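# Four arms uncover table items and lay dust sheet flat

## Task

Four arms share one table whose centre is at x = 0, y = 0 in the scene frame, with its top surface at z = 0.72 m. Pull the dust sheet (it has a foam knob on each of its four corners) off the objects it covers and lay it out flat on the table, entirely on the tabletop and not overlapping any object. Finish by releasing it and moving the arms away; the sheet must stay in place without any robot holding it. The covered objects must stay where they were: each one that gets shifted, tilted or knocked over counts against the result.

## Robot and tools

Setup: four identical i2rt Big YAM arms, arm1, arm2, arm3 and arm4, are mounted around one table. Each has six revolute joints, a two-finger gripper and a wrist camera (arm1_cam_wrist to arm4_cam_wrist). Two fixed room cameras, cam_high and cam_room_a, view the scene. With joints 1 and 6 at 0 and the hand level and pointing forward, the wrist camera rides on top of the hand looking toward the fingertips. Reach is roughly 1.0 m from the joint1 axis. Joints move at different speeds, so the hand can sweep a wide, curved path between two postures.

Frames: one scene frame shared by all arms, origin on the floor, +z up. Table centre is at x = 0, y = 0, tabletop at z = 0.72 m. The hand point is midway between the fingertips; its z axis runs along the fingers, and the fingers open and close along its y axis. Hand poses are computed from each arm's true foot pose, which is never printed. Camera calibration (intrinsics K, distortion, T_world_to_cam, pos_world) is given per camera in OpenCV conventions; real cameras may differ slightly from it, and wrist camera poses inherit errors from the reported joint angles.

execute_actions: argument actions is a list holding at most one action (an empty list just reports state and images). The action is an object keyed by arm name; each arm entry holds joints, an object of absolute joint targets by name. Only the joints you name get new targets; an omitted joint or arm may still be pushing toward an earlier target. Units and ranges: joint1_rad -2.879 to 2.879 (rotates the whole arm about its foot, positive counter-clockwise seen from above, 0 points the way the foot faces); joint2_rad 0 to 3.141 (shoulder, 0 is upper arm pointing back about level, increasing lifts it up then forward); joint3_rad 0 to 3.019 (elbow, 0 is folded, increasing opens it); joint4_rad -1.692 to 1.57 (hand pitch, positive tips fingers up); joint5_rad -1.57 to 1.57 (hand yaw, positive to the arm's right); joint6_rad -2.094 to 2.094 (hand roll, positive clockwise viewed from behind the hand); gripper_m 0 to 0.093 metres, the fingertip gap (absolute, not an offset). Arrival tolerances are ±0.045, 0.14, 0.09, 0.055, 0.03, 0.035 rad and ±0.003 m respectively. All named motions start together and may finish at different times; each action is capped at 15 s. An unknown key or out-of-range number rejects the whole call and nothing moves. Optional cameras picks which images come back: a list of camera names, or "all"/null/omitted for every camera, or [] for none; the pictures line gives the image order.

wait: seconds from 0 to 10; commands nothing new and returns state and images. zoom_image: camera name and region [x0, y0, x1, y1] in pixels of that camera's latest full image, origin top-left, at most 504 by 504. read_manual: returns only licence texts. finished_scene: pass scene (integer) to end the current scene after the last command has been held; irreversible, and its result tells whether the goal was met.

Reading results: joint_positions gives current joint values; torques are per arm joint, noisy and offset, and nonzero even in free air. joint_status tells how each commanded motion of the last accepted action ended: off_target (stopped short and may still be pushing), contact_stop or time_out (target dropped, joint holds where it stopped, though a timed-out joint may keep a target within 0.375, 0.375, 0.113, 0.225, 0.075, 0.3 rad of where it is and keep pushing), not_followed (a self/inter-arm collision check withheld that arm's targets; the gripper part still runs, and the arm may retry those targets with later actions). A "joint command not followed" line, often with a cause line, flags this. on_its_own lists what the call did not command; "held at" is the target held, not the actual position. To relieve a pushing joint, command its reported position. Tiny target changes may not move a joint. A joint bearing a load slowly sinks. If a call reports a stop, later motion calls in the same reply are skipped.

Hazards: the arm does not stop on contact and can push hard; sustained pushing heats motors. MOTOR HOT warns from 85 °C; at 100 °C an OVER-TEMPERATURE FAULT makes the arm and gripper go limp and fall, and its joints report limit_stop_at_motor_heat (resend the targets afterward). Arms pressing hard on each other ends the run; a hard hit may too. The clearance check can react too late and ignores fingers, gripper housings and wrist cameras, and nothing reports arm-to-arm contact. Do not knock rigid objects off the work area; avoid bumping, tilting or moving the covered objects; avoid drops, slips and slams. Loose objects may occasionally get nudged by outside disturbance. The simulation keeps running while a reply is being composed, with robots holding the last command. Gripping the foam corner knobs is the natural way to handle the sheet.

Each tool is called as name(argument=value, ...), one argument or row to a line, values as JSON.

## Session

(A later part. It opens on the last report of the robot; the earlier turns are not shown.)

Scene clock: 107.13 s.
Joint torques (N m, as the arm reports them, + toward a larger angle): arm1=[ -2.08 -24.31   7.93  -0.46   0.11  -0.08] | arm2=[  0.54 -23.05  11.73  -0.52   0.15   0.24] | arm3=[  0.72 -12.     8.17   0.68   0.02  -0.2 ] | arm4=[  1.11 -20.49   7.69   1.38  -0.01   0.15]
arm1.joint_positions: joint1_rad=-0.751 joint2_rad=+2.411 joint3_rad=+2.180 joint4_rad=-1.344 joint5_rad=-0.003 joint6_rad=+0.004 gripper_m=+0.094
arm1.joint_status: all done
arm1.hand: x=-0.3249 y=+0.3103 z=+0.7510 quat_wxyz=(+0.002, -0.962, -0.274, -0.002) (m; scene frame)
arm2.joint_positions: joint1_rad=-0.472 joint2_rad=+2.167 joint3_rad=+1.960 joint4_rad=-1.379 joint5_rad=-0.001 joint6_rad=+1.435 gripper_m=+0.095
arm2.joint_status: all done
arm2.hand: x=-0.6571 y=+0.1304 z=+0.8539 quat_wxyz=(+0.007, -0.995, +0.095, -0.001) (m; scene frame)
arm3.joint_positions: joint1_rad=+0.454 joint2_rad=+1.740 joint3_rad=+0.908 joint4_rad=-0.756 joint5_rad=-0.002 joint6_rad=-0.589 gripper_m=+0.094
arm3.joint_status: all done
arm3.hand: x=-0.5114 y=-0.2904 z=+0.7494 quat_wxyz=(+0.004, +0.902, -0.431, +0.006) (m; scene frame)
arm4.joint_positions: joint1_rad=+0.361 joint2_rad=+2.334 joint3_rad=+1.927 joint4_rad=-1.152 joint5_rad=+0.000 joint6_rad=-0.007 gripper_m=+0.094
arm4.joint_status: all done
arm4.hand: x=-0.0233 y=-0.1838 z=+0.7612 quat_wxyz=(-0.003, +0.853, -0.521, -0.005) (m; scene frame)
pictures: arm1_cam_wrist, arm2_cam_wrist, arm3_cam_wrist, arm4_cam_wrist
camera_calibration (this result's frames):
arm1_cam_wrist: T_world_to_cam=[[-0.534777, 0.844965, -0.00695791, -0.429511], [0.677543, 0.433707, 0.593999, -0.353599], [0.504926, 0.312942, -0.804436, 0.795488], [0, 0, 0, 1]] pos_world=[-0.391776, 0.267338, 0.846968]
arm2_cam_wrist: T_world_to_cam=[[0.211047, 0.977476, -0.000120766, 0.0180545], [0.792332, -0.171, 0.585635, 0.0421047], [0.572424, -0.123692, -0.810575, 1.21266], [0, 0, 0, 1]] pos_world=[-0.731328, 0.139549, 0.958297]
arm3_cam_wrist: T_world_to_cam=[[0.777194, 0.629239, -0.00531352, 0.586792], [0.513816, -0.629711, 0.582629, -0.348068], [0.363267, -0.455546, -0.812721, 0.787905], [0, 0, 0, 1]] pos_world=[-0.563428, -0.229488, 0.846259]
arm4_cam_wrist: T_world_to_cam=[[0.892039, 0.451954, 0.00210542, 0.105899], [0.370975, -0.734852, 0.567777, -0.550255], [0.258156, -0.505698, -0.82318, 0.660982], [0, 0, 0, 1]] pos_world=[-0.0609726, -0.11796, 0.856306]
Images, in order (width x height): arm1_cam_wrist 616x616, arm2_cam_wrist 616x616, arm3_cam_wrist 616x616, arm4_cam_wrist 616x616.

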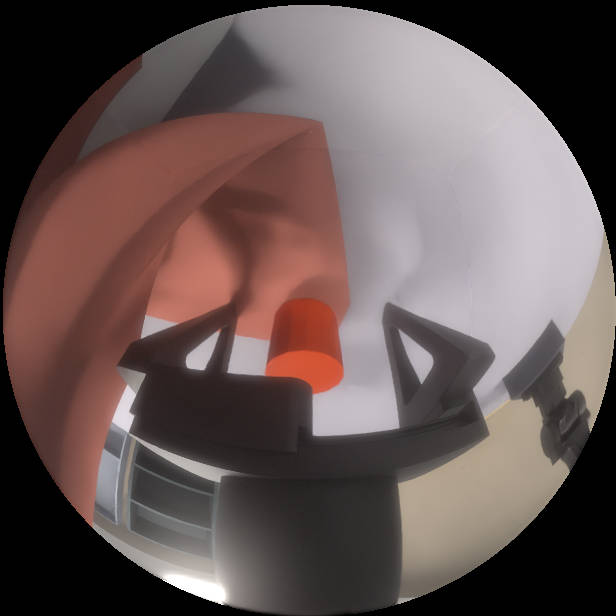

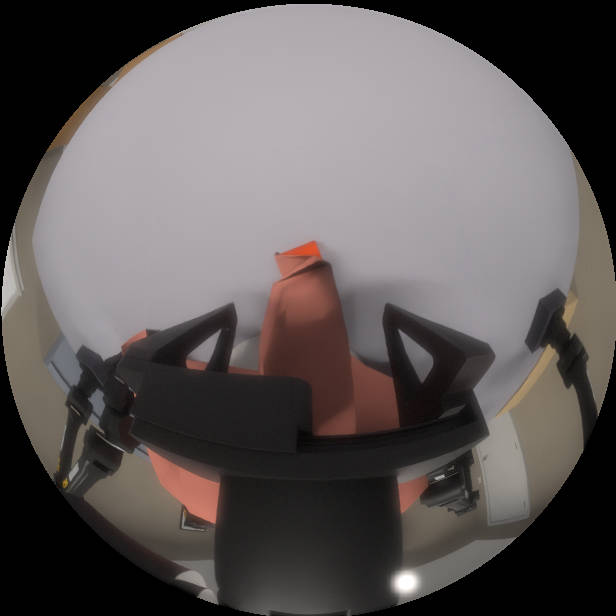

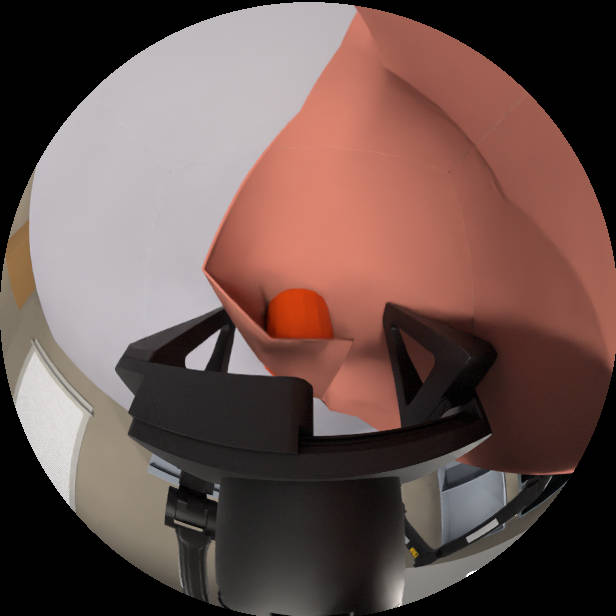

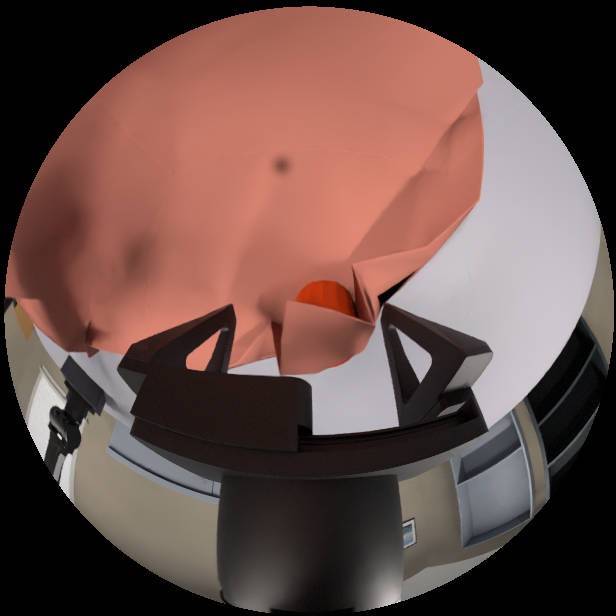

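execute_actions(
  actions=[
    {"arm1":{"joints":{"gripper_m":0}},"arm2":{"joints":{"joint1_rad":-0.45,"joint2_rad":2.26,"joint3_rad":1.865,"joint4_rad":-1.14}},"arm3":{"joints":{"gripper_m":0}},"arm4":{"joints":{"joint3_rad":1.89}}},
  ],
  cameras=["arm2_cam_wrist"],
)

execute_actions(
  actions=[
    {"arm2":{"joints":{"gripper_m":0}},"arm4":{"joints":{"gripper_m":0}}},
  ],
)

Scene clock: 120.43 s.
Joint torques (N m, as the arm reports them, + toward a larger angle): arm1=[ -2.2  -24.3    8.13  -0.49   0.09  -0.05] | arm2=[  0.72 -23.6    9.12   0.04   0.15   0.23] | arm3=[  0.77 -11.78   8.13   0.6    0.15  -0.12] | arm4=[  1.09 -20.45   7.04   1.3   -0.01   0.15]
arm1.joint_positions: joint1_rad=-0.751 joint2_rad=+2.411 joint3_rad=+2.180 joint4_rad=-1.345 joint5_rad=-0.003 joint6_rad=+0.004 gripper_m=+0.038
arm1.joint_status: gripper_m off_target (ended at +0.038, target +0.000)
arm1.hand: x=-0.3246 y=+0.3104 z=+0.7510 quat_wxyz=(+0.002, -0.962, -0.274, -0.002) (m; scene frame)
arm2.joint_positions: joint1_rad=-0.454 joint2_rad=+2.281 joint3_rad=+1.845 joint4_rad=-1.151 joint5_rad=-0.001 joint6_rad=+1.435 gripper_m=+0.095
arm2.joint_status: all done
arm2.hand: x=-0.6468 y=+0.1250 z=+0.7385 quat_wxyz=(+0.007, -0.996, +0.086, -0.001) (m; scene frame)
arm3.joint_positions: joint1_rad=+0.454 joint2_rad=+1.734 joint3_rad=+0.908 joint4_rad=-0.753 joint5_rad=-0.005 joint6_rad=-0.596 gripper_m=+0.040
arm3.joint_status: gripper_m off_target (ended at +0.040, target +0.000)
arm3.hand: x=-0.5121 y=-0.2887 z=+0.7519 quat_wxyz=(+0.001, +0.904, -0.428, +0.002) (m; scene frame)
arm4.joint_positions: joint1_rad=+0.360 joint2_rad=+2.334 joint3_rad=+1.897 joint4_rad=-1.150 joint5_rad=+0.000 joint6_rad=-0.007 gripper_m=+0.094
arm4.joint_status: all done
arm4.hand: x=-0.0177 y=-0.1937 z=+0.7510 quat_wxyz=(+0.004, +0.853, -0.521, +0.007) (m; scene frame)
pictures: arm2_cam_wrist
camera_calibration (this result's frames):
arm2_cam_wrist: T_world_to_cam=[[0.193869, 0.981027, 0.000627386, 0.00905674], [0.794866, -0.157455, 0.586001, 0.10023], [0.574981, -0.113109, -0.81031, 1.11276], [0, 0, 0, 1]] pos_world=[-0.72124, 0.132759, 0.842939]
Images, in order (width x height): arm2_cam_wrist 616x616.

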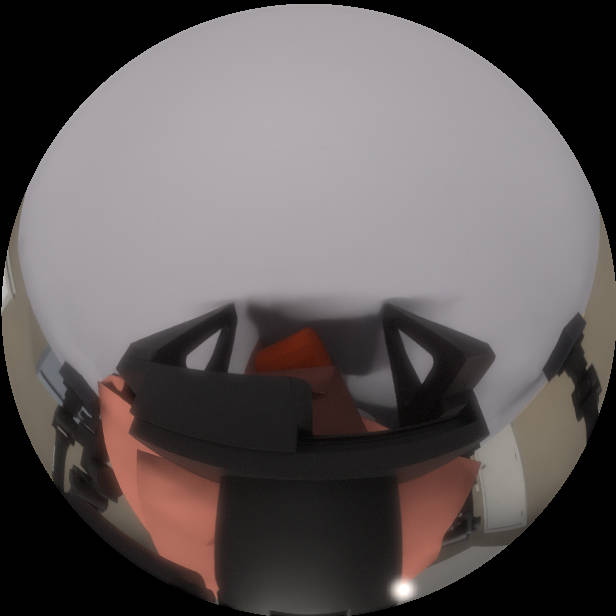

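Scene clock: 121.17 s.
Joint torques (N m, as the arm reports them, + toward a larger angle): arm1=[ -1.3  -24.58   8.39  -0.34   0.11  -0.02] | arm2=[  0.2  -23.73   9.18   0.09   0.11   0.24] | arm3=[  0.76 -11.86   8.1    0.55   0.1   -0.12] | arm4=[  1.35 -20.49   7.02   1.25  -0.13   0.09]
arm1.joint_positions: joint1_rad=-0.751 joint2_rad=+2.411 joint3_rad=+2.180 joint4_rad=-1.345 joint5_rad=-0.003 joint6_rad=+0.004 gripper_m=+0.038
arm1.joint_status: not commanded
arm1.hand: x=-0.3246 y=+0.3104 z=+0.7510 quat_wxyz=(+0.002, -0.962, -0.274, -0.002) (m; scene frame)
arm2.joint_positions: joint1_rad=-0.454 joint2_rad=+2.281 joint3_rad=+1.845 joint4_rad=-1.151 joint5_rad=-0.001 joint6_rad=+1.435 gripper_m=+0.001
arm2.joint_status: all done
arm2.hand: x=-0.6468 y=+0.1250 z=+0.7385 quat_wxyz=(+0.007, -0.996, +0.086, -0.001) (m; scene frame)
arm3.joint_positions: joint1_rad=+0.454 joint2_rad=+1.734 joint3_rad=+0.908 joint4_rad=-0.753 joint5_rad=-0.003 joint6_rad=-0.596 gripper_m=+0.040
arm3.joint_status: not commanded
arm3.hand: x=-0.5119 y=-0.2887 z=+0.7519 quat_wxyz=(+0.000, +0.904, -0.428, +0.002) (m; scene frame)
arm4.joint_positions: joint1_rad=+0.354 joint2_rad=+2.333 joint3_rad=+1.897 joint4_rad=-1.149 joint5_rad=+0.004 joint6_rad=+0.001 gripper_m=+0.039
arm4.joint_status: gripper_m off_target (ended at +0.039, target +0.000)
arm4.hand: x=-0.0139 y=-0.1914 z=+0.7512 quat_wxyz=(+0.002, +0.850, -0.527, +0.007) (m; scene frame)
pictures: arm1_cam_wrist, arm2_cam_wrist, arm3_cam_wrist, arm4_cam_wrist, cam_high, cam_room_a
camera_calibration (this result's frames):
arm1_cam_wrist: T_world_to_cam=[[-0.534764, 0.844973, -0.00696417, -0.429503], [0.676969, 0.433342, 0.594919, -0.35459], [0.505708, 0.313427, -0.803756, 0.794915], [0, 0, 0, 1]] pos_world=[-0.391631, 0.267429, 0.846878]
arm2_cam_wrist: T_world_to_cam=[[0.193869, 0.981027, 0.000627386, 0.00905674], [0.794866, -0.157455, 0.586001, 0.10023], [0.574981, -0.113109, -0.81031, 1.11276], [0, 0, 0, 1]] pos_world=[-0.72124, 0.132759, 0.842939]
arm3_cam_wrist: T_world_to_cam=[[0.772326, 0.635223, -0.00184412, 0.582767], [0.520272, -0.630893, 0.575579, -0.339942], [0.364458, -0.445494, -0.817744, 0.798166], [0, 0, 0, 1]] pos_world=[-0.564122, -0.229076, 0.849434]
arm4_cam_wrist: T_world_to_cam=[[0.898435, 0.439071, 0.0056027, 0.0959711], [0.351993, -0.727766, 0.588606, -0.568138], [0.262517, -0.526852, -0.8084, 0.631465], [0, 0, 0, 1]] pos_world=[-0.0520136, -0.122921, 0.844349]
Images, in order (width x height): arm1_cam_wrist 616x616, arm2_cam_wrist 616x616, arm3_cam_wrist 616x616, arm4_cam_wrist 616x616, cam_high 504x504, cam_room_a 504x504.

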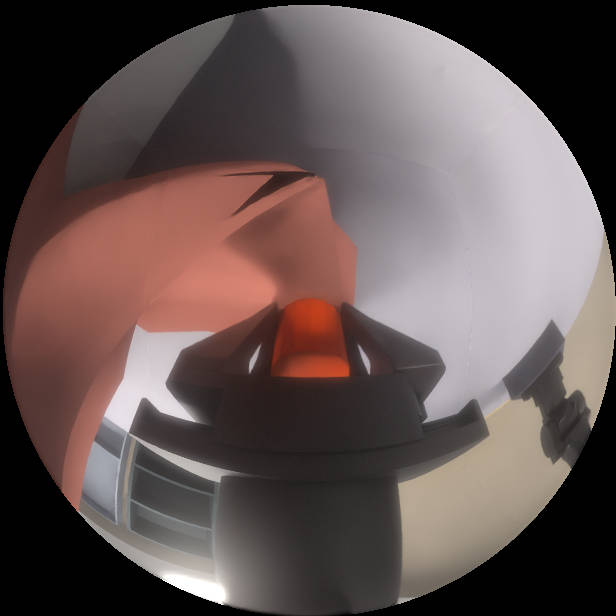

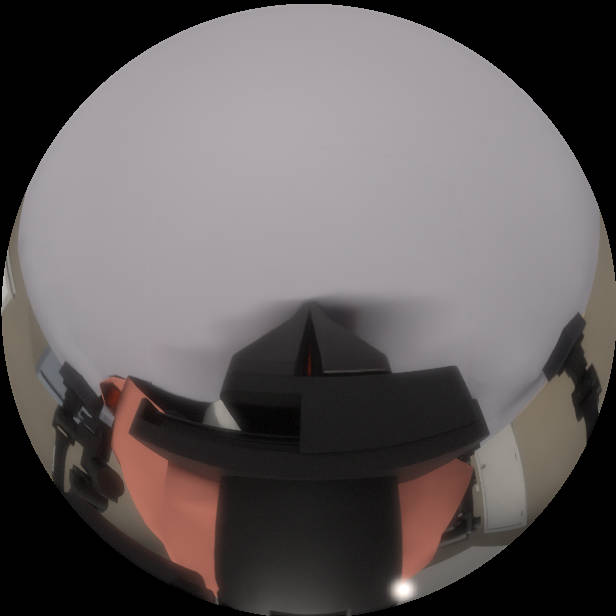

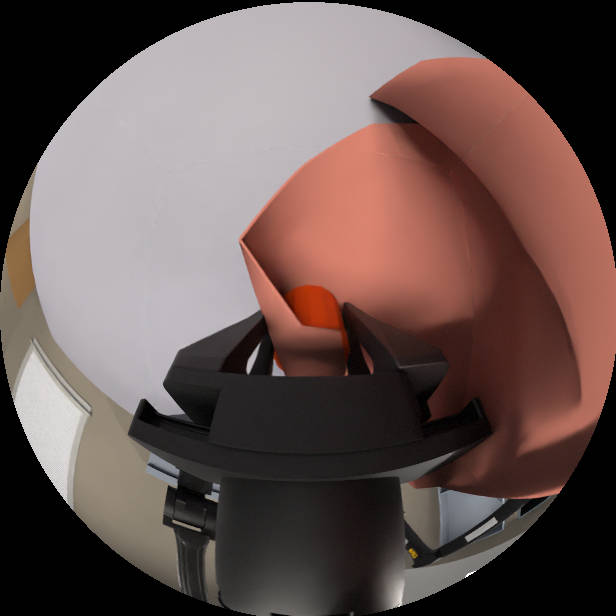

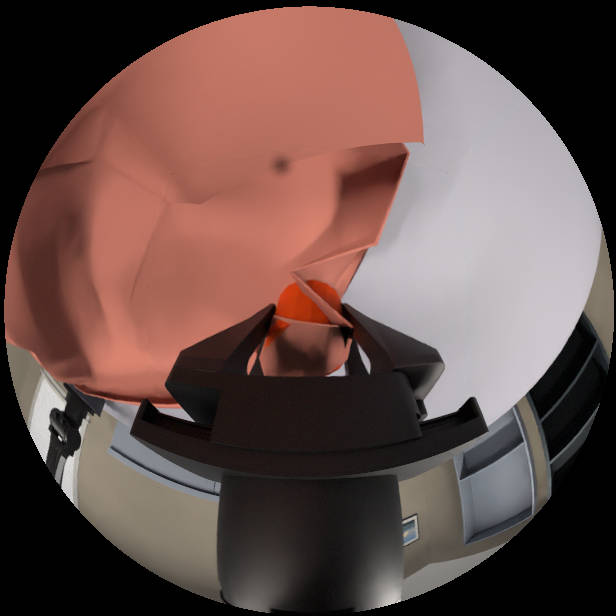

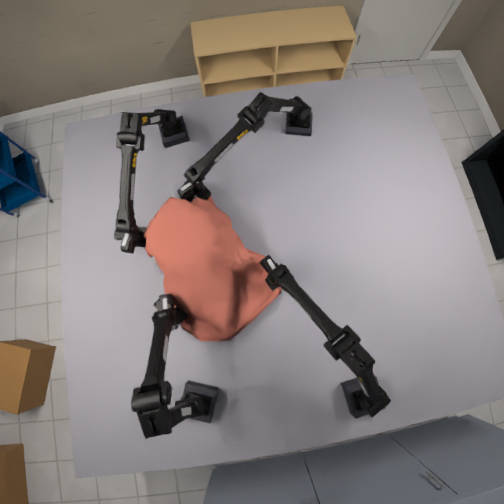

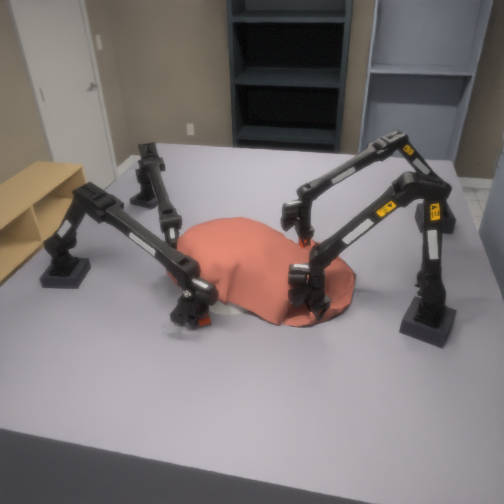

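execute_actions(
  actions=[
    {"arm2":{"joints":{"gripper_m":0.093,"joint1_rad":-0.5}}},
  ],
  cameras=[],
)

execute_actions(
  actions=[
    {"arm2":{"joints":{"joint5_rad":-0.4}}},
  ],
  cameras=["arm2_cam_wrist","cam_room_a"],
)

Scene clock: 127.70 s.
Joint torques (N m, as the arm reports them, + toward a larger angle): arm1=[ -1.91 -24.55   8.44  -0.49   0.12  -0.15] | arm2=[  0.67 -23.56   9.03  -0.06   0.13   0.27] | arm3=[  0.68 -11.87   8.14   0.61   0.1   -0.13] | arm4=[  1.75 -20.44   7.08   1.24  -0.12   0.08]
arm1.joint_positions: joint1_rad=-0.751 joint2_rad=+2.411 joint3_rad=+2.180 joint4_rad=-1.345 joint5_rad=-0.003 joint6_rad=+0.004 gripper_m=+0.038
arm1.joint_status: not commanded
arm1.hand: x=-0.3246 y=+0.3104 z=+0.7510 quat_wxyz=(+0.002, -0.962, -0.274, -0.002) (m; scene frame)
arm2.joint_positions: joint1_rad=-0.505 joint2_rad=+2.281 joint3_rad=+1.845 joint4_rad=-1.151 joint5_rad=-0.001 joint6_rad=+1.435 gripper_m=+0.093
arm2.joint_status: all done
arm2.hand: x=-0.6788 y=+0.1361 z=+0.7386 quat_wxyz=(+0.007, -0.994, +0.111, -0.001) (m; scene frame)
arm3.joint_positions: joint1_rad=+0.454 joint2_rad=+1.734 joint3_rad=+0.908 joint4_rad=-0.753 joint5_rad=-0.003 joint6_rad=-0.596 gripper_m=+0.040
arm3.joint_status: not commanded
arm3.hand: x=-0.5119 y=-0.2887 z=+0.7519 quat_wxyz=(+0.000, +0.904, -0.428, +0.002) (m; scene frame)
arm4.joint_positions: joint1_rad=+0.354 joint2_rad=+2.333 joint3_rad=+1.897 joint4_rad=-1.149 joint5_rad=+0.004 joint6_rad=+0.001 gripper_m=+0.039
arm4.joint_status: not commanded
arm4.hand: x=-0.0139 y=-0.1914 z=+0.7512 quat_wxyz=(+0.002, +0.850, -0.527, +0.007) (m; scene frame)
pictures: none
No camera images: the call's "cameras" was empty. Leave "cameras" out to get every camera's image.

Scene clock: 128.73 s.
Joint torques (N m, as the arm reports them, + toward a larger angle): arm1=[ -2.24 -23.79   8.33  -0.72   0.16  -0.07] | arm2=[  0.75 -24.06   8.92   0.08  -0.31   0.23] | arm3=[  0.82 -11.89   8.12   0.56   0.11  -0.13] | arm4=[  1.57 -20.33   6.99   1.24  -0.12   0.09]
arm1.joint_positions: joint1_rad=-0.751 joint2_rad=+2.411 joint3_rad=+2.180 joint4_rad=-1.345 joint5_rad=-0.003 joint6_rad=+0.004 gripper_m=+0.038
arm1.joint_status: not commanded
arm1.hand: x=-0.3246 y=+0.3104 z=+0.7510 quat_wxyz=(+0.002, -0.962, -0.274, -0.002) (m; scene frame)
arm2.joint_positions: joint1_rad=-0.505 joint2_rad=+2.281 joint3_rad=+1.845 joint4_rad=-1.151 joint5_rad=-0.397 joint6_rad=+1.435 gripper_m=+0.093
arm2.joint_status: all done
arm2.hand: x=-0.6167 y=+0.1126 z=+0.7519 quat_wxyz=(-0.041, -0.974, +0.111, -0.192) (m; scene frame)
arm3.joint_positions: joint1_rad=+0.454 joint2_rad=+1.734 joint3_rad=+0.908 joint4_rad=-0.753 joint5_rad=-0.003 joint6_rad=-0.596 gripper_m=+0.040
arm3.joint_status: not commanded
arm3.hand: x=-0.5119 y=-0.2887 z=+0.7519 quat_wxyz=(+0.000, +0.904, -0.428, +0.002) (m; scene frame)
arm4.joint_positions: joint1_rad=+0.354 joint2_rad=+2.333 joint3_rad=+1.897 joint4_rad=-1.149 joint5_rad=+0.004 joint6_rad=+0.001 gripper_m=+0.039
arm4.joint_status: not commanded
arm4.hand: x=-0.0139 y=-0.1914 z=+0.7512 quat_wxyz=(+0.002, +0.850, -0.527, +0.007) (m; scene frame)
pictures: arm2_cam_wrist, cam_room_a
camera_calibration (this result's frames):
arm2_cam_wrist: T_world_to_cam=[[0.257178, 0.965467, -0.0416255, 0.0879352], [0.514591, -0.100362, 0.851542, -0.312379], [0.817958, -0.240418, -0.522632, 1.05276], [0, 0, 0, 1]] pos_world=[-0.722977, 0.136852, 0.819867]
Images, in order (width x height): arm2_cam_wrist 616x616, cam_room_a 504x504.

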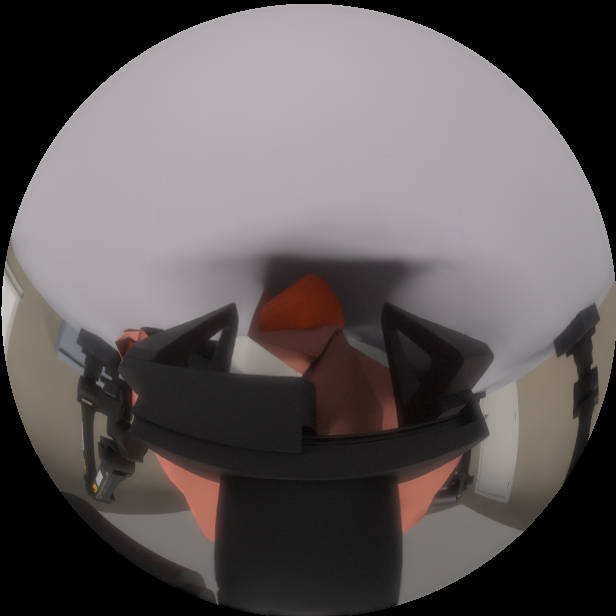

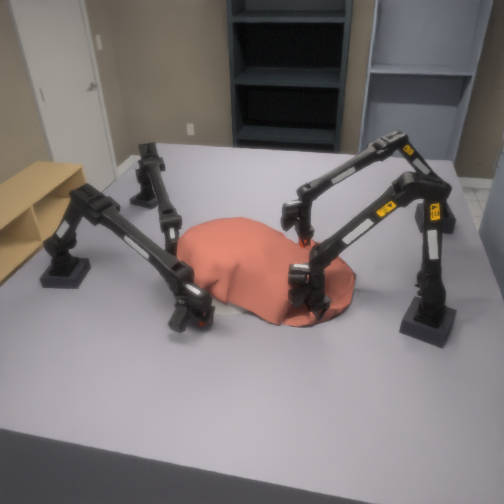

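execute_actions(
  actions=[
    {"arm2":{"joints":{"gripper_m":0}}},
  ],
  cameras=["arm2_cam_wrist"],
)

Scene clock: 133.63 s.
Joint torques (N m, as the arm reports them, + toward a larger angle): arm1=[ -2.48 -23.81   8.13  -0.2    0.1   -0.08] | arm2=[  0.77 -23.29   8.96   0.03  -0.32   0.28] | arm3=[  0.68 -11.8    8.11   0.61   0.11  -0.13] | arm4=[  1.41 -20.37   7.06   1.29  -0.12   0.1 ]
arm1.joint_positions: joint1_rad=-0.751 joint2_rad=+2.411 joint3_rad=+2.180 joint4_rad=-1.345 joint5_rad=-0.003 joint6_rad=+0.004 gripper_m=+0.038
arm1.joint_status: not commanded
arm1.hand: x=-0.3246 y=+0.3104 z=+0.7510 quat_wxyz=(+0.002, -0.962, -0.274, -0.002) (m; scene frame)
arm2.joint_positions: joint1_rad=-0.505 joint2_rad=+2.281 joint3_rad=+1.845 joint4_rad=-1.150 joint5_rad=-0.397 joint6_rad=+1.435 gripper_m=+0.001
arm2.joint_status: all done
arm2.hand: x=-0.6168 y=+0.1125 z=+0.7519 quat_wxyz=(-0.041, -0.974, +0.110, -0.192) (m; scene frame)
arm3.joint_positions: joint1_rad=+0.454 joint2_rad=+1.734 joint3_rad=+0.908 joint4_rad=-0.753 joint5_rad=-0.003 joint6_rad=-0.596 gripper_m=+0.040
arm3.joint_status: not commanded
arm3.hand: x=-0.5119 y=-0.2887 z=+0.7519 quat_wxyz=(+0.000, +0.904, -0.428, +0.002) (m; scene frame)
arm4.joint_positions: joint1_rad=+0.354 joint2_rad=+2.333 joint3_rad=+1.897 joint4_rad=-1.149 joint5_rad=+0.004 joint6_rad=+0.001 gripper_m=+0.039
arm4.joint_status: not commanded
arm4.hand: x=-0.0139 y=-0.1914 z=+0.7512 quat_wxyz=(+0.002, +0.850, -0.527, +0.007) (m; scene frame)
pictures: arm2_cam_wrist
camera_calibration (this result's frames):
arm2_cam_wrist: T_world_to_cam=[[0.257166, 0.965437, -0.0423841, 0.0886775], [0.514819, -0.0997525, 0.851475, -0.312239], [0.817818, -0.24079, -0.522679, 1.05276], [0, 0, 0, 1]] pos_world=[-0.723022, 0.136734, 0.819876]
Images, in order (width x height): arm2_cam_wrist 616x616.

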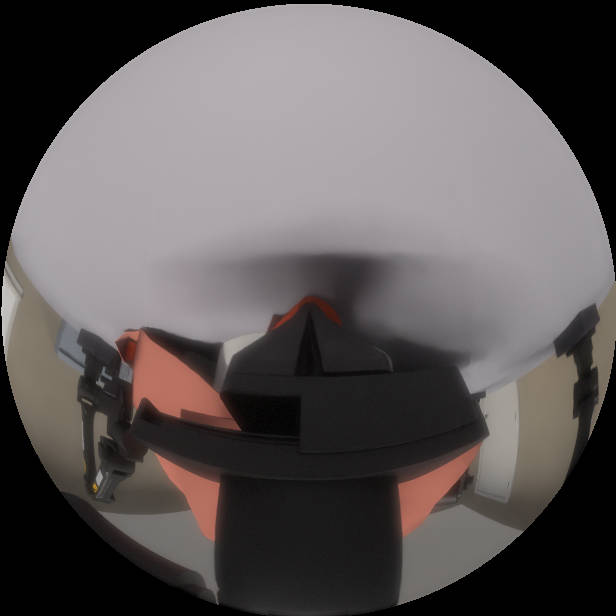

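execute_actions(
  actions=[
    {"arm2":{"joints":{"gripper_m":0.08}}},
  ],
  cameras=[],
)

execute_actions(
  actions=[
    {"arm2":{"joints":{"joint1_rad":-0.45,"joint4_rad":-1.19}}},
  ],
  cameras=["arm2_cam_wrist","arm1_cam_wrist"],
)

Scene clock: 142.87 s.
Joint torques (N m, as the arm reports them, + toward a larger angle): arm1=[ -2.35 -23.87   8.2   -0.5    0.13  -0.06] | arm2=[  0.37 -23.16   9.14  -0.11  -0.33   0.24] | arm3=[  0.71 -11.88   8.17   0.58   0.09  -0.12] | arm4=[  1.62 -20.48   6.97   1.28  -0.13   0.09]
arm1.joint_positions: joint1_rad=-0.751 joint2_rad=+2.411 joint3_rad=+2.180 joint4_rad=-1.345 joint5_rad=-0.003 joint6_rad=+0.004 gripper_m=+0.038
arm1.joint_status: not commanded
arm1.hand: x=-0.3246 y=+0.3104 z=+0.7510 quat_wxyz=(+0.002, -0.962, -0.274, -0.002) (m; scene frame)
arm2.joint_positions: joint1_rad=-0.505 joint2_rad=+2.281 joint3_rad=+1.845 joint4_rad=-1.150 joint5_rad=-0.397 joint6_rad=+1.436 gripper_m=+0.080
arm2.joint_status: all done
arm2.hand: x=-0.6168 y=+0.1125 z=+0.7519 quat_wxyz=(-0.041, -0.974, +0.111, -0.192) (m; scene frame)
arm3.joint_positions: joint1_rad=+0.454 joint2_rad=+1.734 joint3_rad=+0.908 joint4_rad=-0.753 joint5_rad=-0.003 joint6_rad=-0.596 gripper_m=+0.040
arm3.joint_status: not commanded
arm3.hand: x=-0.5119 y=-0.2887 z=+0.7519 quat_wxyz=(+0.000, +0.904, -0.428, +0.002) (m; scene frame)
arm4.joint_positions: joint1_rad=+0.354 joint2_rad=+2.333 joint3_rad=+1.897 joint4_rad=-1.149 joint5_rad=+0.004 joint6_rad=+0.001 gripper_m=+0.039
arm4.joint_status: not commanded
arm4.hand: x=-0.0139 y=-0.1914 z=+0.7512 quat_wxyz=(+0.002, +0.850, -0.527, +0.007) (m; scene frame)
pictures: none
No camera images: the call's "cameras" was empty. Leave "cameras" out to get every camera's image.

Scene clock: 143.70 s.
Joint torques (N m, as the arm reports them, + toward a larger angle): arm1=[ -2.1  -24.03   8.41  -0.67   0.14  -0.05] | arm2=[  0.21 -23.08   9.05  -0.71  -0.3    0.25] | arm3=[  0.66 -11.84   8.15   0.57   0.1   -0.12] | arm4=[  1.61 -20.46   7.07   1.28  -0.13   0.09]
arm1.joint_positions: joint1_rad=-0.751 joint2_rad=+2.411 joint3_rad=+2.180 joint4_rad=-1.345 joint5_rad=-0.003 joint6_rad=+0.004 gripper_m=+0.038
arm1.joint_status: not commanded
arm1.hand: x=-0.3246 y=+0.3104 z=+0.7510 quat_wxyz=(+0.002, -0.962, -0.274, -0.002) (m; scene frame)
arm2.joint_positions: joint1_rad=-0.447 joint2_rad=+2.281 joint3_rad=+1.845 joint4_rad=-1.181 joint5_rad=-0.397 joint6_rad=+1.436 gripper_m=+0.080
arm2.joint_status: all done
arm2.hand: x=-0.5768 y=+0.1104 z=+0.7520 quat_wxyz=(-0.021, -0.977, +0.085, -0.197) (m; scene frame)
arm3.joint_positions: joint1_rad=+0.454 joint2_rad=+1.734 joint3_rad=+0.908 joint4_rad=-0.753 joint5_rad=-0.003 joint6_rad=-0.596 gripper_m=+0.040
arm3.joint_status: not commanded
arm3.hand: x=-0.5119 y=-0.2887 z=+0.7519 quat_wxyz=(+0.000, +0.904, -0.428, +0.002) (m; scene frame)
arm4.joint_positions: joint1_rad=+0.354 joint2_rad=+2.333 joint3_rad=+1.897 joint4_rad=-1.149 joint5_rad=+0.004 joint6_rad=+0.001 gripper_m=+0.039
arm4.joint_status: not commanded
arm4.hand: x=-0.0139 y=-0.1914 z=+0.7512 quat_wxyz=(+0.002, +0.850, -0.527, +0.007) (m; scene frame)
pictures: arm1_cam_wrist, arm2_cam_wrist
camera_calibration (this result's frames):
arm1_cam_wrist: T_world_to_cam=[[-0.534764, 0.844973, -0.00696417, -0.429503], [0.676969, 0.433342, 0.594919, -0.35459], [0.505708, 0.313427, -0.803756, 0.794915], [0, 0, 0, 1]] pos_world=[-0.391631, 0.267429, 0.846878]
arm2_cam_wrist: T_world_to_cam=[[0.201055, 0.979514, -0.0113901, 0.0231086], [0.511933, -0.0951516, 0.853739, -0.33702], [0.835166, -0.177479, -0.520576, 1.02109], [0, 0, 0, 1]] pos_world=[-0.684892, 0.126519, 0.819544]
Images, in order (width x height): arm1_cam_wrist 616x616, arm2_cam_wrist 616x616.

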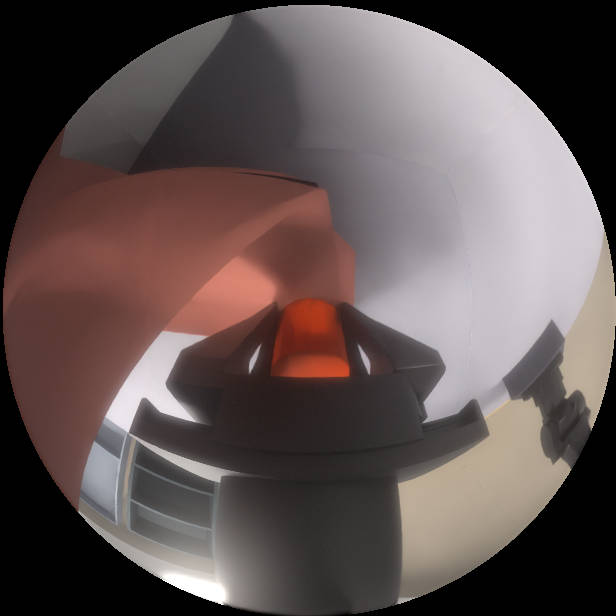

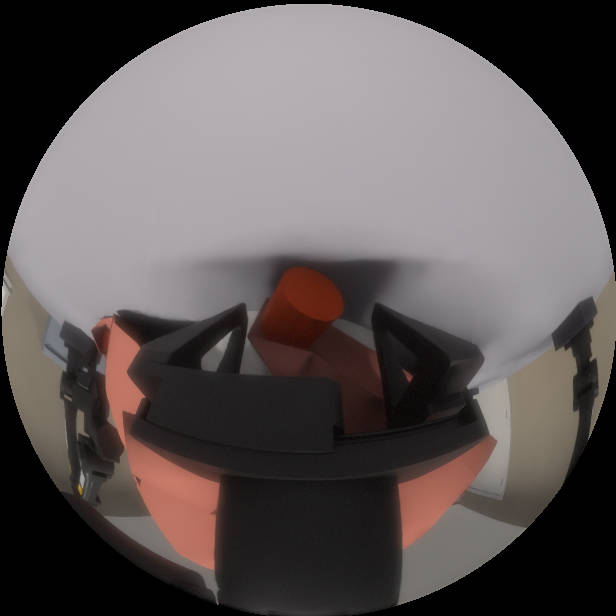

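execute_actions(
  actions=[
    {"arm2":{"joints":{"gripper_m":0}}},
  ],
  cameras=["arm2_cam_wrist"],
)

Scene clock: 151.37 s.
Joint torques (N m, as the arm reports them, + toward a larger angle): arm1=[ -2.12 -24.56   8.3   -0.56   0.1   -0.04] | arm2=[  0.63 -23.38   8.85  -0.65  -0.41   0.2 ] | arm3=[  0.65 -11.84   8.11   0.59   0.11  -0.12] | arm4=[  1.63 -20.42   7.03   1.25  -0.12   0.1 ]
arm1.joint_positions: joint1_rad=-0.751 joint2_rad=+2.411 joint3_rad=+2.180 joint4_rad=-1.345 joint5_rad=-0.003 joint6_rad=+0.004 gripper_m=+0.038
arm1.joint_status: not commanded
arm1.hand: x=-0.3246 y=+0.3104 z=+0.7510 quat_wxyz=(+0.002, -0.962, -0.274, -0.002) (m; scene frame)
arm2.joint_positions: joint1_rad=-0.453 joint2_rad=+2.281 joint3_rad=+1.845 joint4_rad=-1.181 joint5_rad=-0.396 joint6_rad=+1.436 gripper_m=+0.001
arm2.joint_status: all done
arm2.hand: x=-0.5808 y=+0.1113 z=+0.7519 quat_wxyz=(-0.021, -0.976, +0.088, -0.196) (m; scene frame)
arm3.joint_positions: joint1_rad=+0.454 joint2_rad=+1.734 joint3_rad=+0.908 joint4_rad=-0.753 joint5_rad=-0.003 joint6_rad=-0.596 gripper_m=+0.040
arm3.joint_status: not commanded
arm3.hand: x=-0.5119 y=-0.2887 z=+0.7519 quat_wxyz=(+0.000, +0.904, -0.428, +0.002) (m; scene frame)
arm4.joint_positions: joint1_rad=+0.354 joint2_rad=+2.333 joint3_rad=+1.897 joint4_rad=-1.149 joint5_rad=+0.004 joint6_rad=+0.001 gripper_m=+0.039
arm4.joint_status: not commanded
arm4.hand: x=-0.0139 y=-0.1914 z=+0.7512 quat_wxyz=(+0.002, +0.850, -0.527, +0.007) (m; scene frame)
pictures: arm2_cam_wrist
camera_calibration (this result's frames):
arm2_cam_wrist: T_world_to_cam=[[0.206552, 0.978371, -0.0112148, 0.026258], [0.512937, -0.0985155, 0.852755, -0.333101], [0.833206, -0.181891, -0.522191, 1.02507], [0, 0, 0, 1]] pos_world=[-0.688658, 0.127945, 0.819631]
Images, in order (width x height): arm2_cam_wrist 616x616.

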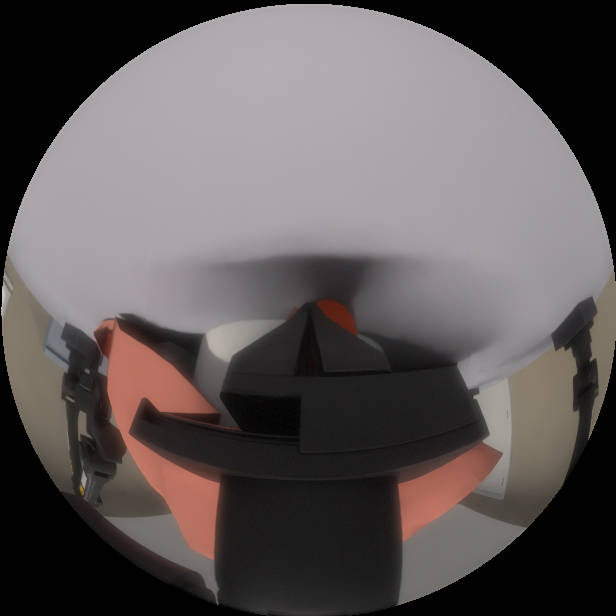

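execute_actions(
  actions=[
    {"arm2":{"joints":{"joint1_rad":-0.6,"gripper_m":0.093}}},
  ],
  cameras=["arm2_cam_wrist","cam_room_a","cam_high"],
)

Scene clock: 158.10 s.
Joint torques (N m, as the arm reports them, + toward a larger angle): arm1=[ -2.07 -24.16   8.21  -0.55   0.06  -0.07] | arm2=[  0.4  -23.58   9.    -0.72  -0.29   0.28] | arm3=[  0.74 -11.91   8.14   0.57   0.11  -0.13] | arm4=[  1.7  -20.4    7.02   1.25  -0.13   0.07]
arm1.joint_positions: joint1_rad=-0.751 joint2_rad=+2.411 joint3_rad=+2.180 joint4_rad=-1.345 joint5_rad=-0.003 joint6_rad=+0.004 gripper_m=+0.038
arm1.joint_status: not commanded
arm1.hand: x=-0.3246 y=+0.3104 z=+0.7510 quat_wxyz=(+0.002, -0.962, -0.274, -0.002) (m; scene frame)
arm2.joint_positions: joint1_rad=-0.595 joint2_rad=+2.281 joint3_rad=+1.845 joint4_rad=-1.181 joint5_rad=-0.399 joint6_rad=+1.436 gripper_m=+0.093
arm2.joint_status: all done
arm2.hand: x=-0.6705 y=+0.1367 z=+0.7523 quat_wxyz=(-0.036, -0.967, +0.157, -0.195) (m; scene frame)
arm3.joint_positions: joint1_rad=+0.454 joint2_rad=+1.734 joint3_rad=+0.908 joint4_rad=-0.753 joint5_rad=-0.003 joint6_rad=-0.596 gripper_m=+0.040
arm3.joint_status: not commanded
arm3.hand: x=-0.5119 y=-0.2887 z=+0.7519 quat_wxyz=(+0.000, +0.904, -0.428, +0.002) (m; scene frame)
arm4.joint_positions: joint1_rad=+0.354 joint2_rad=+2.333 joint3_rad=+1.897 joint4_rad=-1.149 joint5_rad=+0.004 joint6_rad=+0.001 gripper_m=+0.039
arm4.joint_status: not commanded
arm4.hand: x=-0.0139 y=-0.1914 z=+0.7512 quat_wxyz=(+0.002, +0.850, -0.527, +0.007) (m; scene frame)
pictures: arm2_cam_wrist, cam_high, cam_room_a
camera_calibration (this result's frames):
arm2_cam_wrist: T_world_to_cam=[[0.343368, 0.939127, -0.0117684, 0.117444], [0.491384, -0.168956, 0.854398, -0.290966], [0.8004, -0.299156, -0.519486, 1.09662], [0, 0, 0, 1]] pos_world=[-0.775082, 0.168604, 0.819659]
Images, in order (width x height): arm2_cam_wrist 616x616, cam_high 504x504, cam_room_a 504x504.

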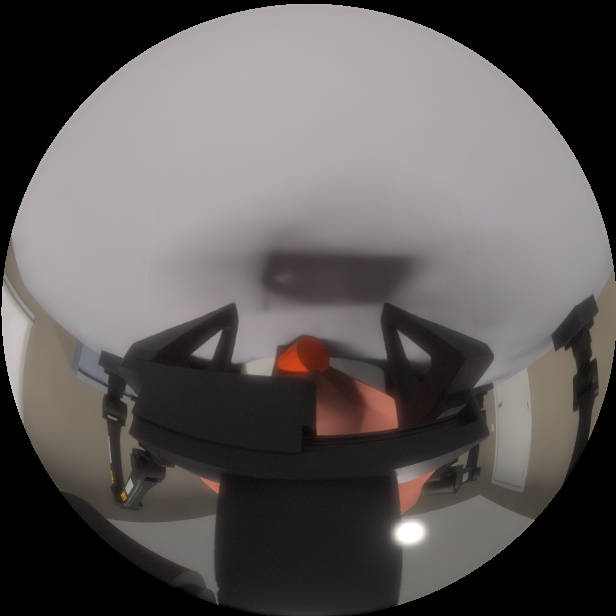

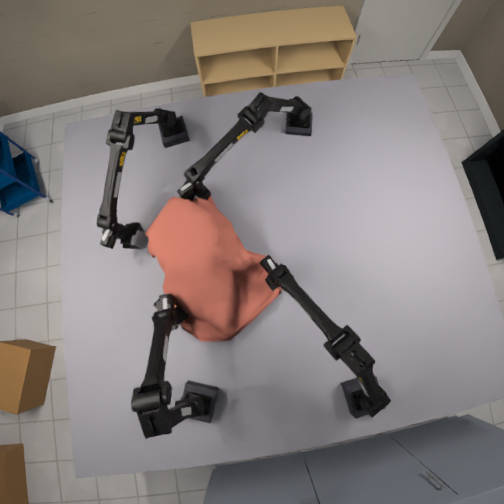

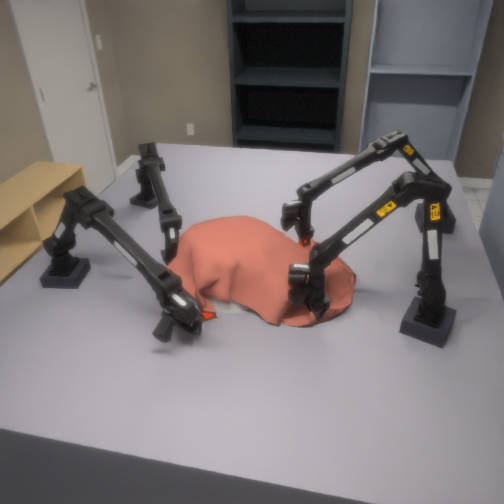

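execute_actions(
  actions=[
    {"arm2":{"joints":{"joint1_rad":-0.7,"joint6_rad":-1.57}}},
  ],
  cameras=[],
)

execute_actions(
  actions=[
    {"arm2":{"joints":{"joint5_rad":-0.9}}},
  ],
  cameras=[],
)

execute_actions(
  actions=[
    {"arm2":{"joints":{"joint1_rad":-0.62,"joint2_rad":2.325,"joint3_rad":1.815,"joint4_rad":-1.025}}},
  ],
  cameras=["arm2_cam_wrist","cam_room_a"],
)

Scene clock: 183.37 s.
Joint torques (N m, as the arm reports them, + toward a larger angle): arm1=[ -1.49 -23.56   8.3   -0.39   0.11  -0.08] | arm2=[  0.49 -23.22   9.04  -0.63  -0.41  -0.02] | arm3=[  0.8  -11.89   8.11   0.59   0.1   -0.13] | arm4=[  1.68 -20.69   7.02   1.3   -0.11   0.09]
arm1.joint_positions: joint1_rad=-0.751 joint2_rad=+2.411 joint3_rad=+2.180 joint4_rad=-1.345 joint5_rad=-0.003 joint6_rad=+0.004 gripper_m=+0.038
arm1.joint_status: not commanded
arm1.hand: x=-0.3246 y=+0.3104 z=+0.7510 quat_wxyz=(+0.002, -0.962, -0.274, -0.002) (m; scene frame)
arm2.joint_positions: joint1_rad=-0.701 joint2_rad=+2.281 joint3_rad=+1.845 joint4_rad=-1.181 joint5_rad=-0.399 joint6_rad=-1.554 gripper_m=+0.093
arm2.joint_status: all done
arm2.hand: x=-0.7347 y=+0.1639 z=+0.7524 quat_wxyz=(-0.196, -0.280, -0.939, +0.031) (m; scene frame)
arm3.joint_positions: joint1_rad=+0.454 joint2_rad=+1.734 joint3_rad=+0.908 joint4_rad=-0.753 joint5_rad=-0.003 joint6_rad=-0.596 gripper_m=+0.040
arm3.joint_status: not commanded
arm3.hand: x=-0.5119 y=-0.2887 z=+0.7519 quat_wxyz=(+0.000, +0.904, -0.428, +0.002) (m; scene frame)
arm4.joint_positions: joint1_rad=+0.354 joint2_rad=+2.333 joint3_rad=+1.897 joint4_rad=-1.149 joint5_rad=+0.004 joint6_rad=+0.001 gripper_m=+0.039
arm4.joint_status: not commanded
arm4.hand: x=-0.0139 y=-0.1914 z=+0.7512 quat_wxyz=(+0.002, +0.850, -0.527, +0.007) (m; scene frame)
pictures: none
No camera images: the call's "cameras" was empty. Leave "cameras" out to get every camera's image.

Scene clock: 184.50 s.
Joint torques (N m, as the arm reports them, + toward a larger angle): arm1=[ -2.25 -23.44   8.33  -0.66   0.13  -0.04] | arm2=[  1.24 -23.9    9.04  -0.73  -0.76  -0.01] | arm3=[  0.62 -11.87   8.12   0.57   0.1   -0.12] | arm4=[  1.57 -20.39   7.02   1.24  -0.12   0.08]
arm1.joint_positions: joint1_rad=-0.751 joint2_rad=+2.411 joint3_rad=+2.180 joint4_rad=-1.345 joint5_rad=-0.003 joint6_rad=+0.004 gripper_m=+0.038
arm1.joint_status: not commanded
arm1.hand: x=-0.3246 y=+0.3104 z=+0.7510 quat_wxyz=(+0.002, -0.962, -0.274, -0.002) (m; scene frame)
arm2.joint_positions: joint1_rad=-0.701 joint2_rad=+2.281 joint3_rad=+1.845 joint4_rad=-1.181 joint5_rad=-0.897 joint6_rad=-1.554 gripper_m=+0.093
arm2.joint_status: all done
arm2.hand: x=-0.6784 y=+0.1264 z=+0.8034 quat_wxyz=(-0.423, -0.263, -0.862, +0.095) (m; scene frame)
arm3.joint_positions: joint1_rad=+0.454 joint2_rad=+1.734 joint3_rad=+0.908 joint4_rad=-0.753 joint5_rad=-0.003 joint6_rad=-0.596 gripper_m=+0.040
arm3.joint_status: not commanded
arm3.hand: x=-0.5119 y=-0.2887 z=+0.7519 quat_wxyz=(+0.000, +0.904, -0.428, +0.002) (m; scene frame)
arm4.joint_positions: joint1_rad=+0.354 joint2_rad=+2.333 joint3_rad=+1.897 joint4_rad=-1.149 joint5_rad=+0.004 joint6_rad=+0.001 gripper_m=+0.039
arm4.joint_status: not commanded
arm4.hand: x=-0.0139 y=-0.1914 z=+0.7512 quat_wxyz=(+0.002, +0.850, -0.527, +0.007) (m; scene frame)
pictures: none
No camera images: the call's "cameras" was empty. Leave "cameras" out to get every camera's image.

Scene clock: 185.73 s.
Joint torques (N m, as the arm reports them, + toward a larger angle): arm1=[ -2.64 -23.53   8.09  -0.49   0.1   -0.08] | arm2=[  0.51 -22.78   7.92   0.02  -0.75  -0.06] | arm3=[  0.59 -11.78   8.12   0.59   0.11  -0.12] | arm4=[  1.59 -20.17   7.01   1.27  -0.12   0.1 ]
arm1.joint_positions: joint1_rad=-0.751 joint2_rad=+2.411 joint3_rad=+2.180 joint4_rad=-1.345 joint5_rad=-0.003 joint6_rad=+0.004 gripper_m=+0.038
arm1.joint_status: not commanded
arm1.hand: x=-0.3246 y=+0.3104 z=+0.7510 quat_wxyz=(+0.002, -0.962, -0.274, -0.002) (m; scene frame)
arm2.joint_positions: joint1_rad=-0.615 joint2_rad=+2.335 joint3_rad=+1.805 joint4_rad=-1.036 joint5_rad=-0.898 joint6_rad=-1.555 gripper_m=+0.093
arm2.joint_status: all done
arm2.hand: x=-0.6258 y=+0.1042 z=+0.7545 quat_wxyz=(-0.422, -0.215, -0.875, +0.100) (m; scene frame)
arm3.joint_positions: joint1_rad=+0.454 joint2_rad=+1.734 joint3_rad=+0.908 joint4_rad=-0.753 joint5_rad=-0.003 joint6_rad=-0.596 gripper_m=+0.040
arm3.joint_status: not commanded
arm3.hand: x=-0.5119 y=-0.2887 z=+0.7519 quat_wxyz=(+0.000, +0.904, -0.428, +0.002) (m; scene frame)
arm4.joint_positions: joint1_rad=+0.354 joint2_rad=+2.333 joint3_rad=+1.897 joint4_rad=-1.149 joint5_rad=+0.004 joint6_rad=+0.001 gripper_m=+0.039
arm4.joint_status: not commanded
arm4.hand: x=-0.0139 y=-0.1914 z=+0.7512 quat_wxyz=(+0.002, +0.850, -0.527, +0.007) (m; scene frame)
pictures: arm2_cam_wrist, cam_room_a
camera_calibration (this result's frames):
arm2_cam_wrist: T_world_to_cam=[[-0.46312, -0.885635, -0.0342038, -0.164942], [-0.849405, 0.454531, -0.268165, -0.377376], [0.253043, -0.0951395, -0.962766, 1.02299], [0, 0, 0, 1]] pos_world=[-0.655795, 0.122778, 0.878063]
Images, in order (width x height): arm2_cam_wrist 616x616, cam_room_a 504x504.

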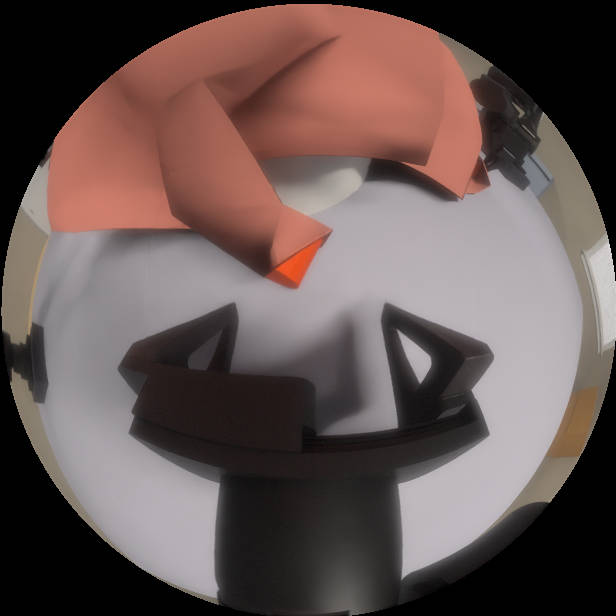

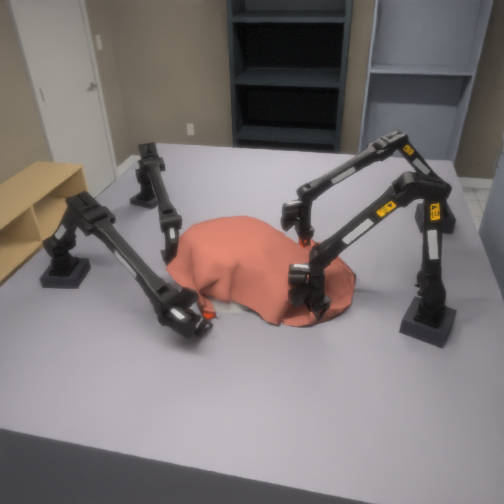

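execute_actions(
  actions=[
    {"arm2":{"joints":{"joint1_rad":-0.538,"joint3_rad":1.785}}},
  ],
  cameras=["arm2_cam_wrist"],
)

execute_actions(
  actions=[
    {"arm2":{"joints":{"gripper_m":0}}},
  ],
  cameras=["arm2_cam_wrist"],
)

Scene clock: 196.47 s.
Joint torques (N m, as the arm reports them, + toward a larger angle): arm1=[ -2.42 -23.34   8.16  -0.44   0.14  -0.03] | arm2=[  0.45 -22.68   7.54  -0.06  -0.63  -0.03] | arm3=[  0.61 -11.88   8.1    0.57   0.1   -0.13] | arm4=[  1.53 -20.7    7.01   1.28  -0.13   0.09]
arm1.joint_positions: joint1_rad=-0.751 joint2_rad=+2.411 joint3_rad=+2.180 joint4_rad=-1.345 joint5_rad=-0.003 joint6_rad=+0.004 gripper_m=+0.038
arm1.joint_status: not commanded
arm1.hand: x=-0.3246 y=+0.3104 z=+0.7510 quat_wxyz=(+0.002, -0.962, -0.274, -0.002) (m; scene frame)
arm2.joint_positions: joint1_rad=-0.534 joint2_rad=+2.335 joint3_rad=+1.778 joint4_rad=-1.034 joint5_rad=-0.901 joint6_rad=-1.555 gripper_m=+0.093
arm2.joint_status: all done
arm2.hand: x=-0.5681 y=+0.1005 z=+0.7462 quat_wxyz=(-0.429, -0.184, -0.882, +0.072) (m; scene frame)
arm3.joint_positions: joint1_rad=+0.454 joint2_rad=+1.734 joint3_rad=+0.908 joint4_rad=-0.753 joint5_rad=-0.003 joint6_rad=-0.596 gripper_m=+0.040
arm3.joint_status: not commanded
arm3.hand: x=-0.5119 y=-0.2887 z=+0.7519 quat_wxyz=(+0.000, +0.904, -0.428, +0.002) (m; scene frame)
arm4.joint_positions: joint1_rad=+0.354 joint2_rad=+2.333 joint3_rad=+1.897 joint4_rad=-1.149 joint5_rad=+0.004 joint6_rad=+0.001 gripper_m=+0.039
arm4.joint_status: not commanded
arm4.hand: x=-0.0139 y=-0.1914 z=+0.7512 quat_wxyz=(+0.002, +0.850, -0.527, +0.007) (m; scene frame)
pictures: arm2_cam_wrist
camera_calibration (this result's frames):
arm2_cam_wrist: T_world_to_cam=[[-0.38866, -0.919525, -0.0584597, -0.0779828], [-0.880607, 0.389378, -0.27003, -0.33874], [0.271062, -0.0534698, -0.961076, 1.00483], [0, 0, 0, 1]] pos_world=[-0.600978, 0.113919, 0.869692]
Images, in order (width x height): arm2_cam_wrist 616x616.

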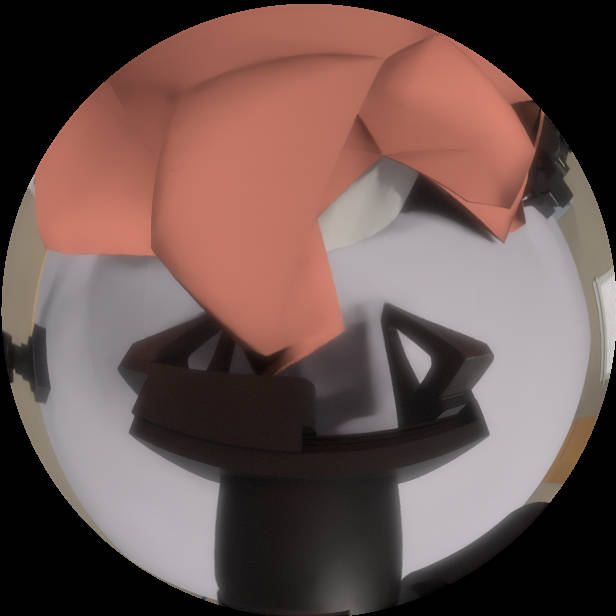

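Scene clock: 197.17 s.
Joint torques (N m, as the arm reports them, + toward a larger angle): arm1=[ -1.09 -23.8    8.23  -0.31   0.12  -0.05] | arm2=[  0.28 -22.42   7.57   0.04  -0.7   -0.01] | arm3=[  0.67 -11.88   8.14   0.59   0.1   -0.12] | arm4=[  1.63 -20.36   7.01   1.23  -0.12   0.09]
arm1.joint_positions: joint1_rad=-0.751 joint2_rad=+2.411 joint3_rad=+2.180 joint4_rad=-1.345 joint5_rad=-0.003 joint6_rad=+0.004 gripper_m=+0.038
arm1.joint_status: not commanded
arm1.hand: x=-0.3246 y=+0.3104 z=+0.7510 quat_wxyz=(+0.002, -0.962, -0.274, -0.002) (m; scene frame)
arm2.joint_positions: joint1_rad=-0.536 joint2_rad=+2.335 joint3_rad=+1.778 joint4_rad=-1.034 joint5_rad=-0.898 joint6_rad=-1.556 gripper_m=+0.001
arm2.joint_status: all done
arm2.hand: x=-0.5697 y=+0.1008 z=+0.7459 quat_wxyz=(-0.427, -0.184, -0.882, +0.072) (m; scene frame)
arm3.joint_positions: joint1_rad=+0.454 joint2_rad=+1.734 joint3_rad=+0.908 joint4_rad=-0.753 joint5_rad=-0.003 joint6_rad=-0.596 gripper_m=+0.040
arm3.joint_status: not commanded
arm3.hand: x=-0.5119 y=-0.2887 z=+0.7519 quat_wxyz=(+0.000, +0.904, -0.428, +0.002) (m; scene frame)
arm4.joint_positions: joint1_rad=+0.354 joint2_rad=+2.333 joint3_rad=+1.897 joint4_rad=-1.149 joint5_rad=+0.004 joint6_rad=+0.001 gripper_m=+0.039
arm4.joint_status: not commanded
arm4.hand: x=-0.0139 y=-0.1914 z=+0.7512 quat_wxyz=(+0.002, +0.850, -0.527, +0.007) (m; scene frame)
pictures: arm2_cam_wrist
camera_calibration (this result's frames):
arm2_cam_wrist: T_world_to_cam=[[-0.38988, -0.919091, -0.0571482, -0.0800573], [-0.880952, 0.390335, -0.267511, -0.342476], [0.268173, -0.0539523, -0.961859, 1.00391], [0, 0, 0, 1]] pos_world=[-0.602139, 0.114264, 0.869428]
Images, in order (width x height): arm2_cam_wrist 616x616.

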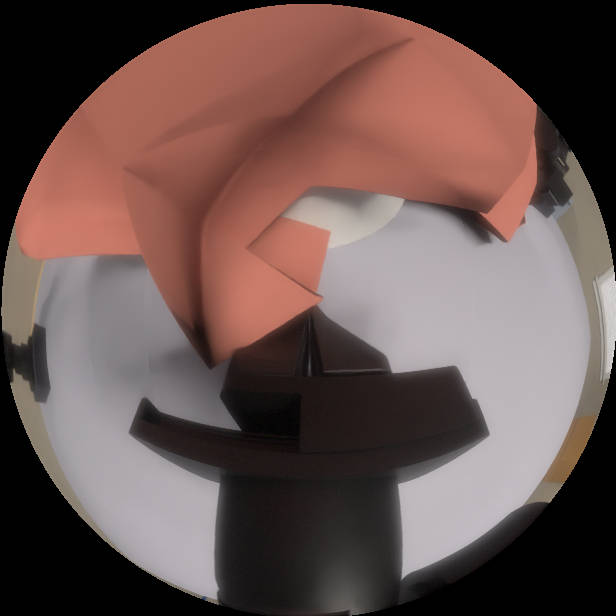

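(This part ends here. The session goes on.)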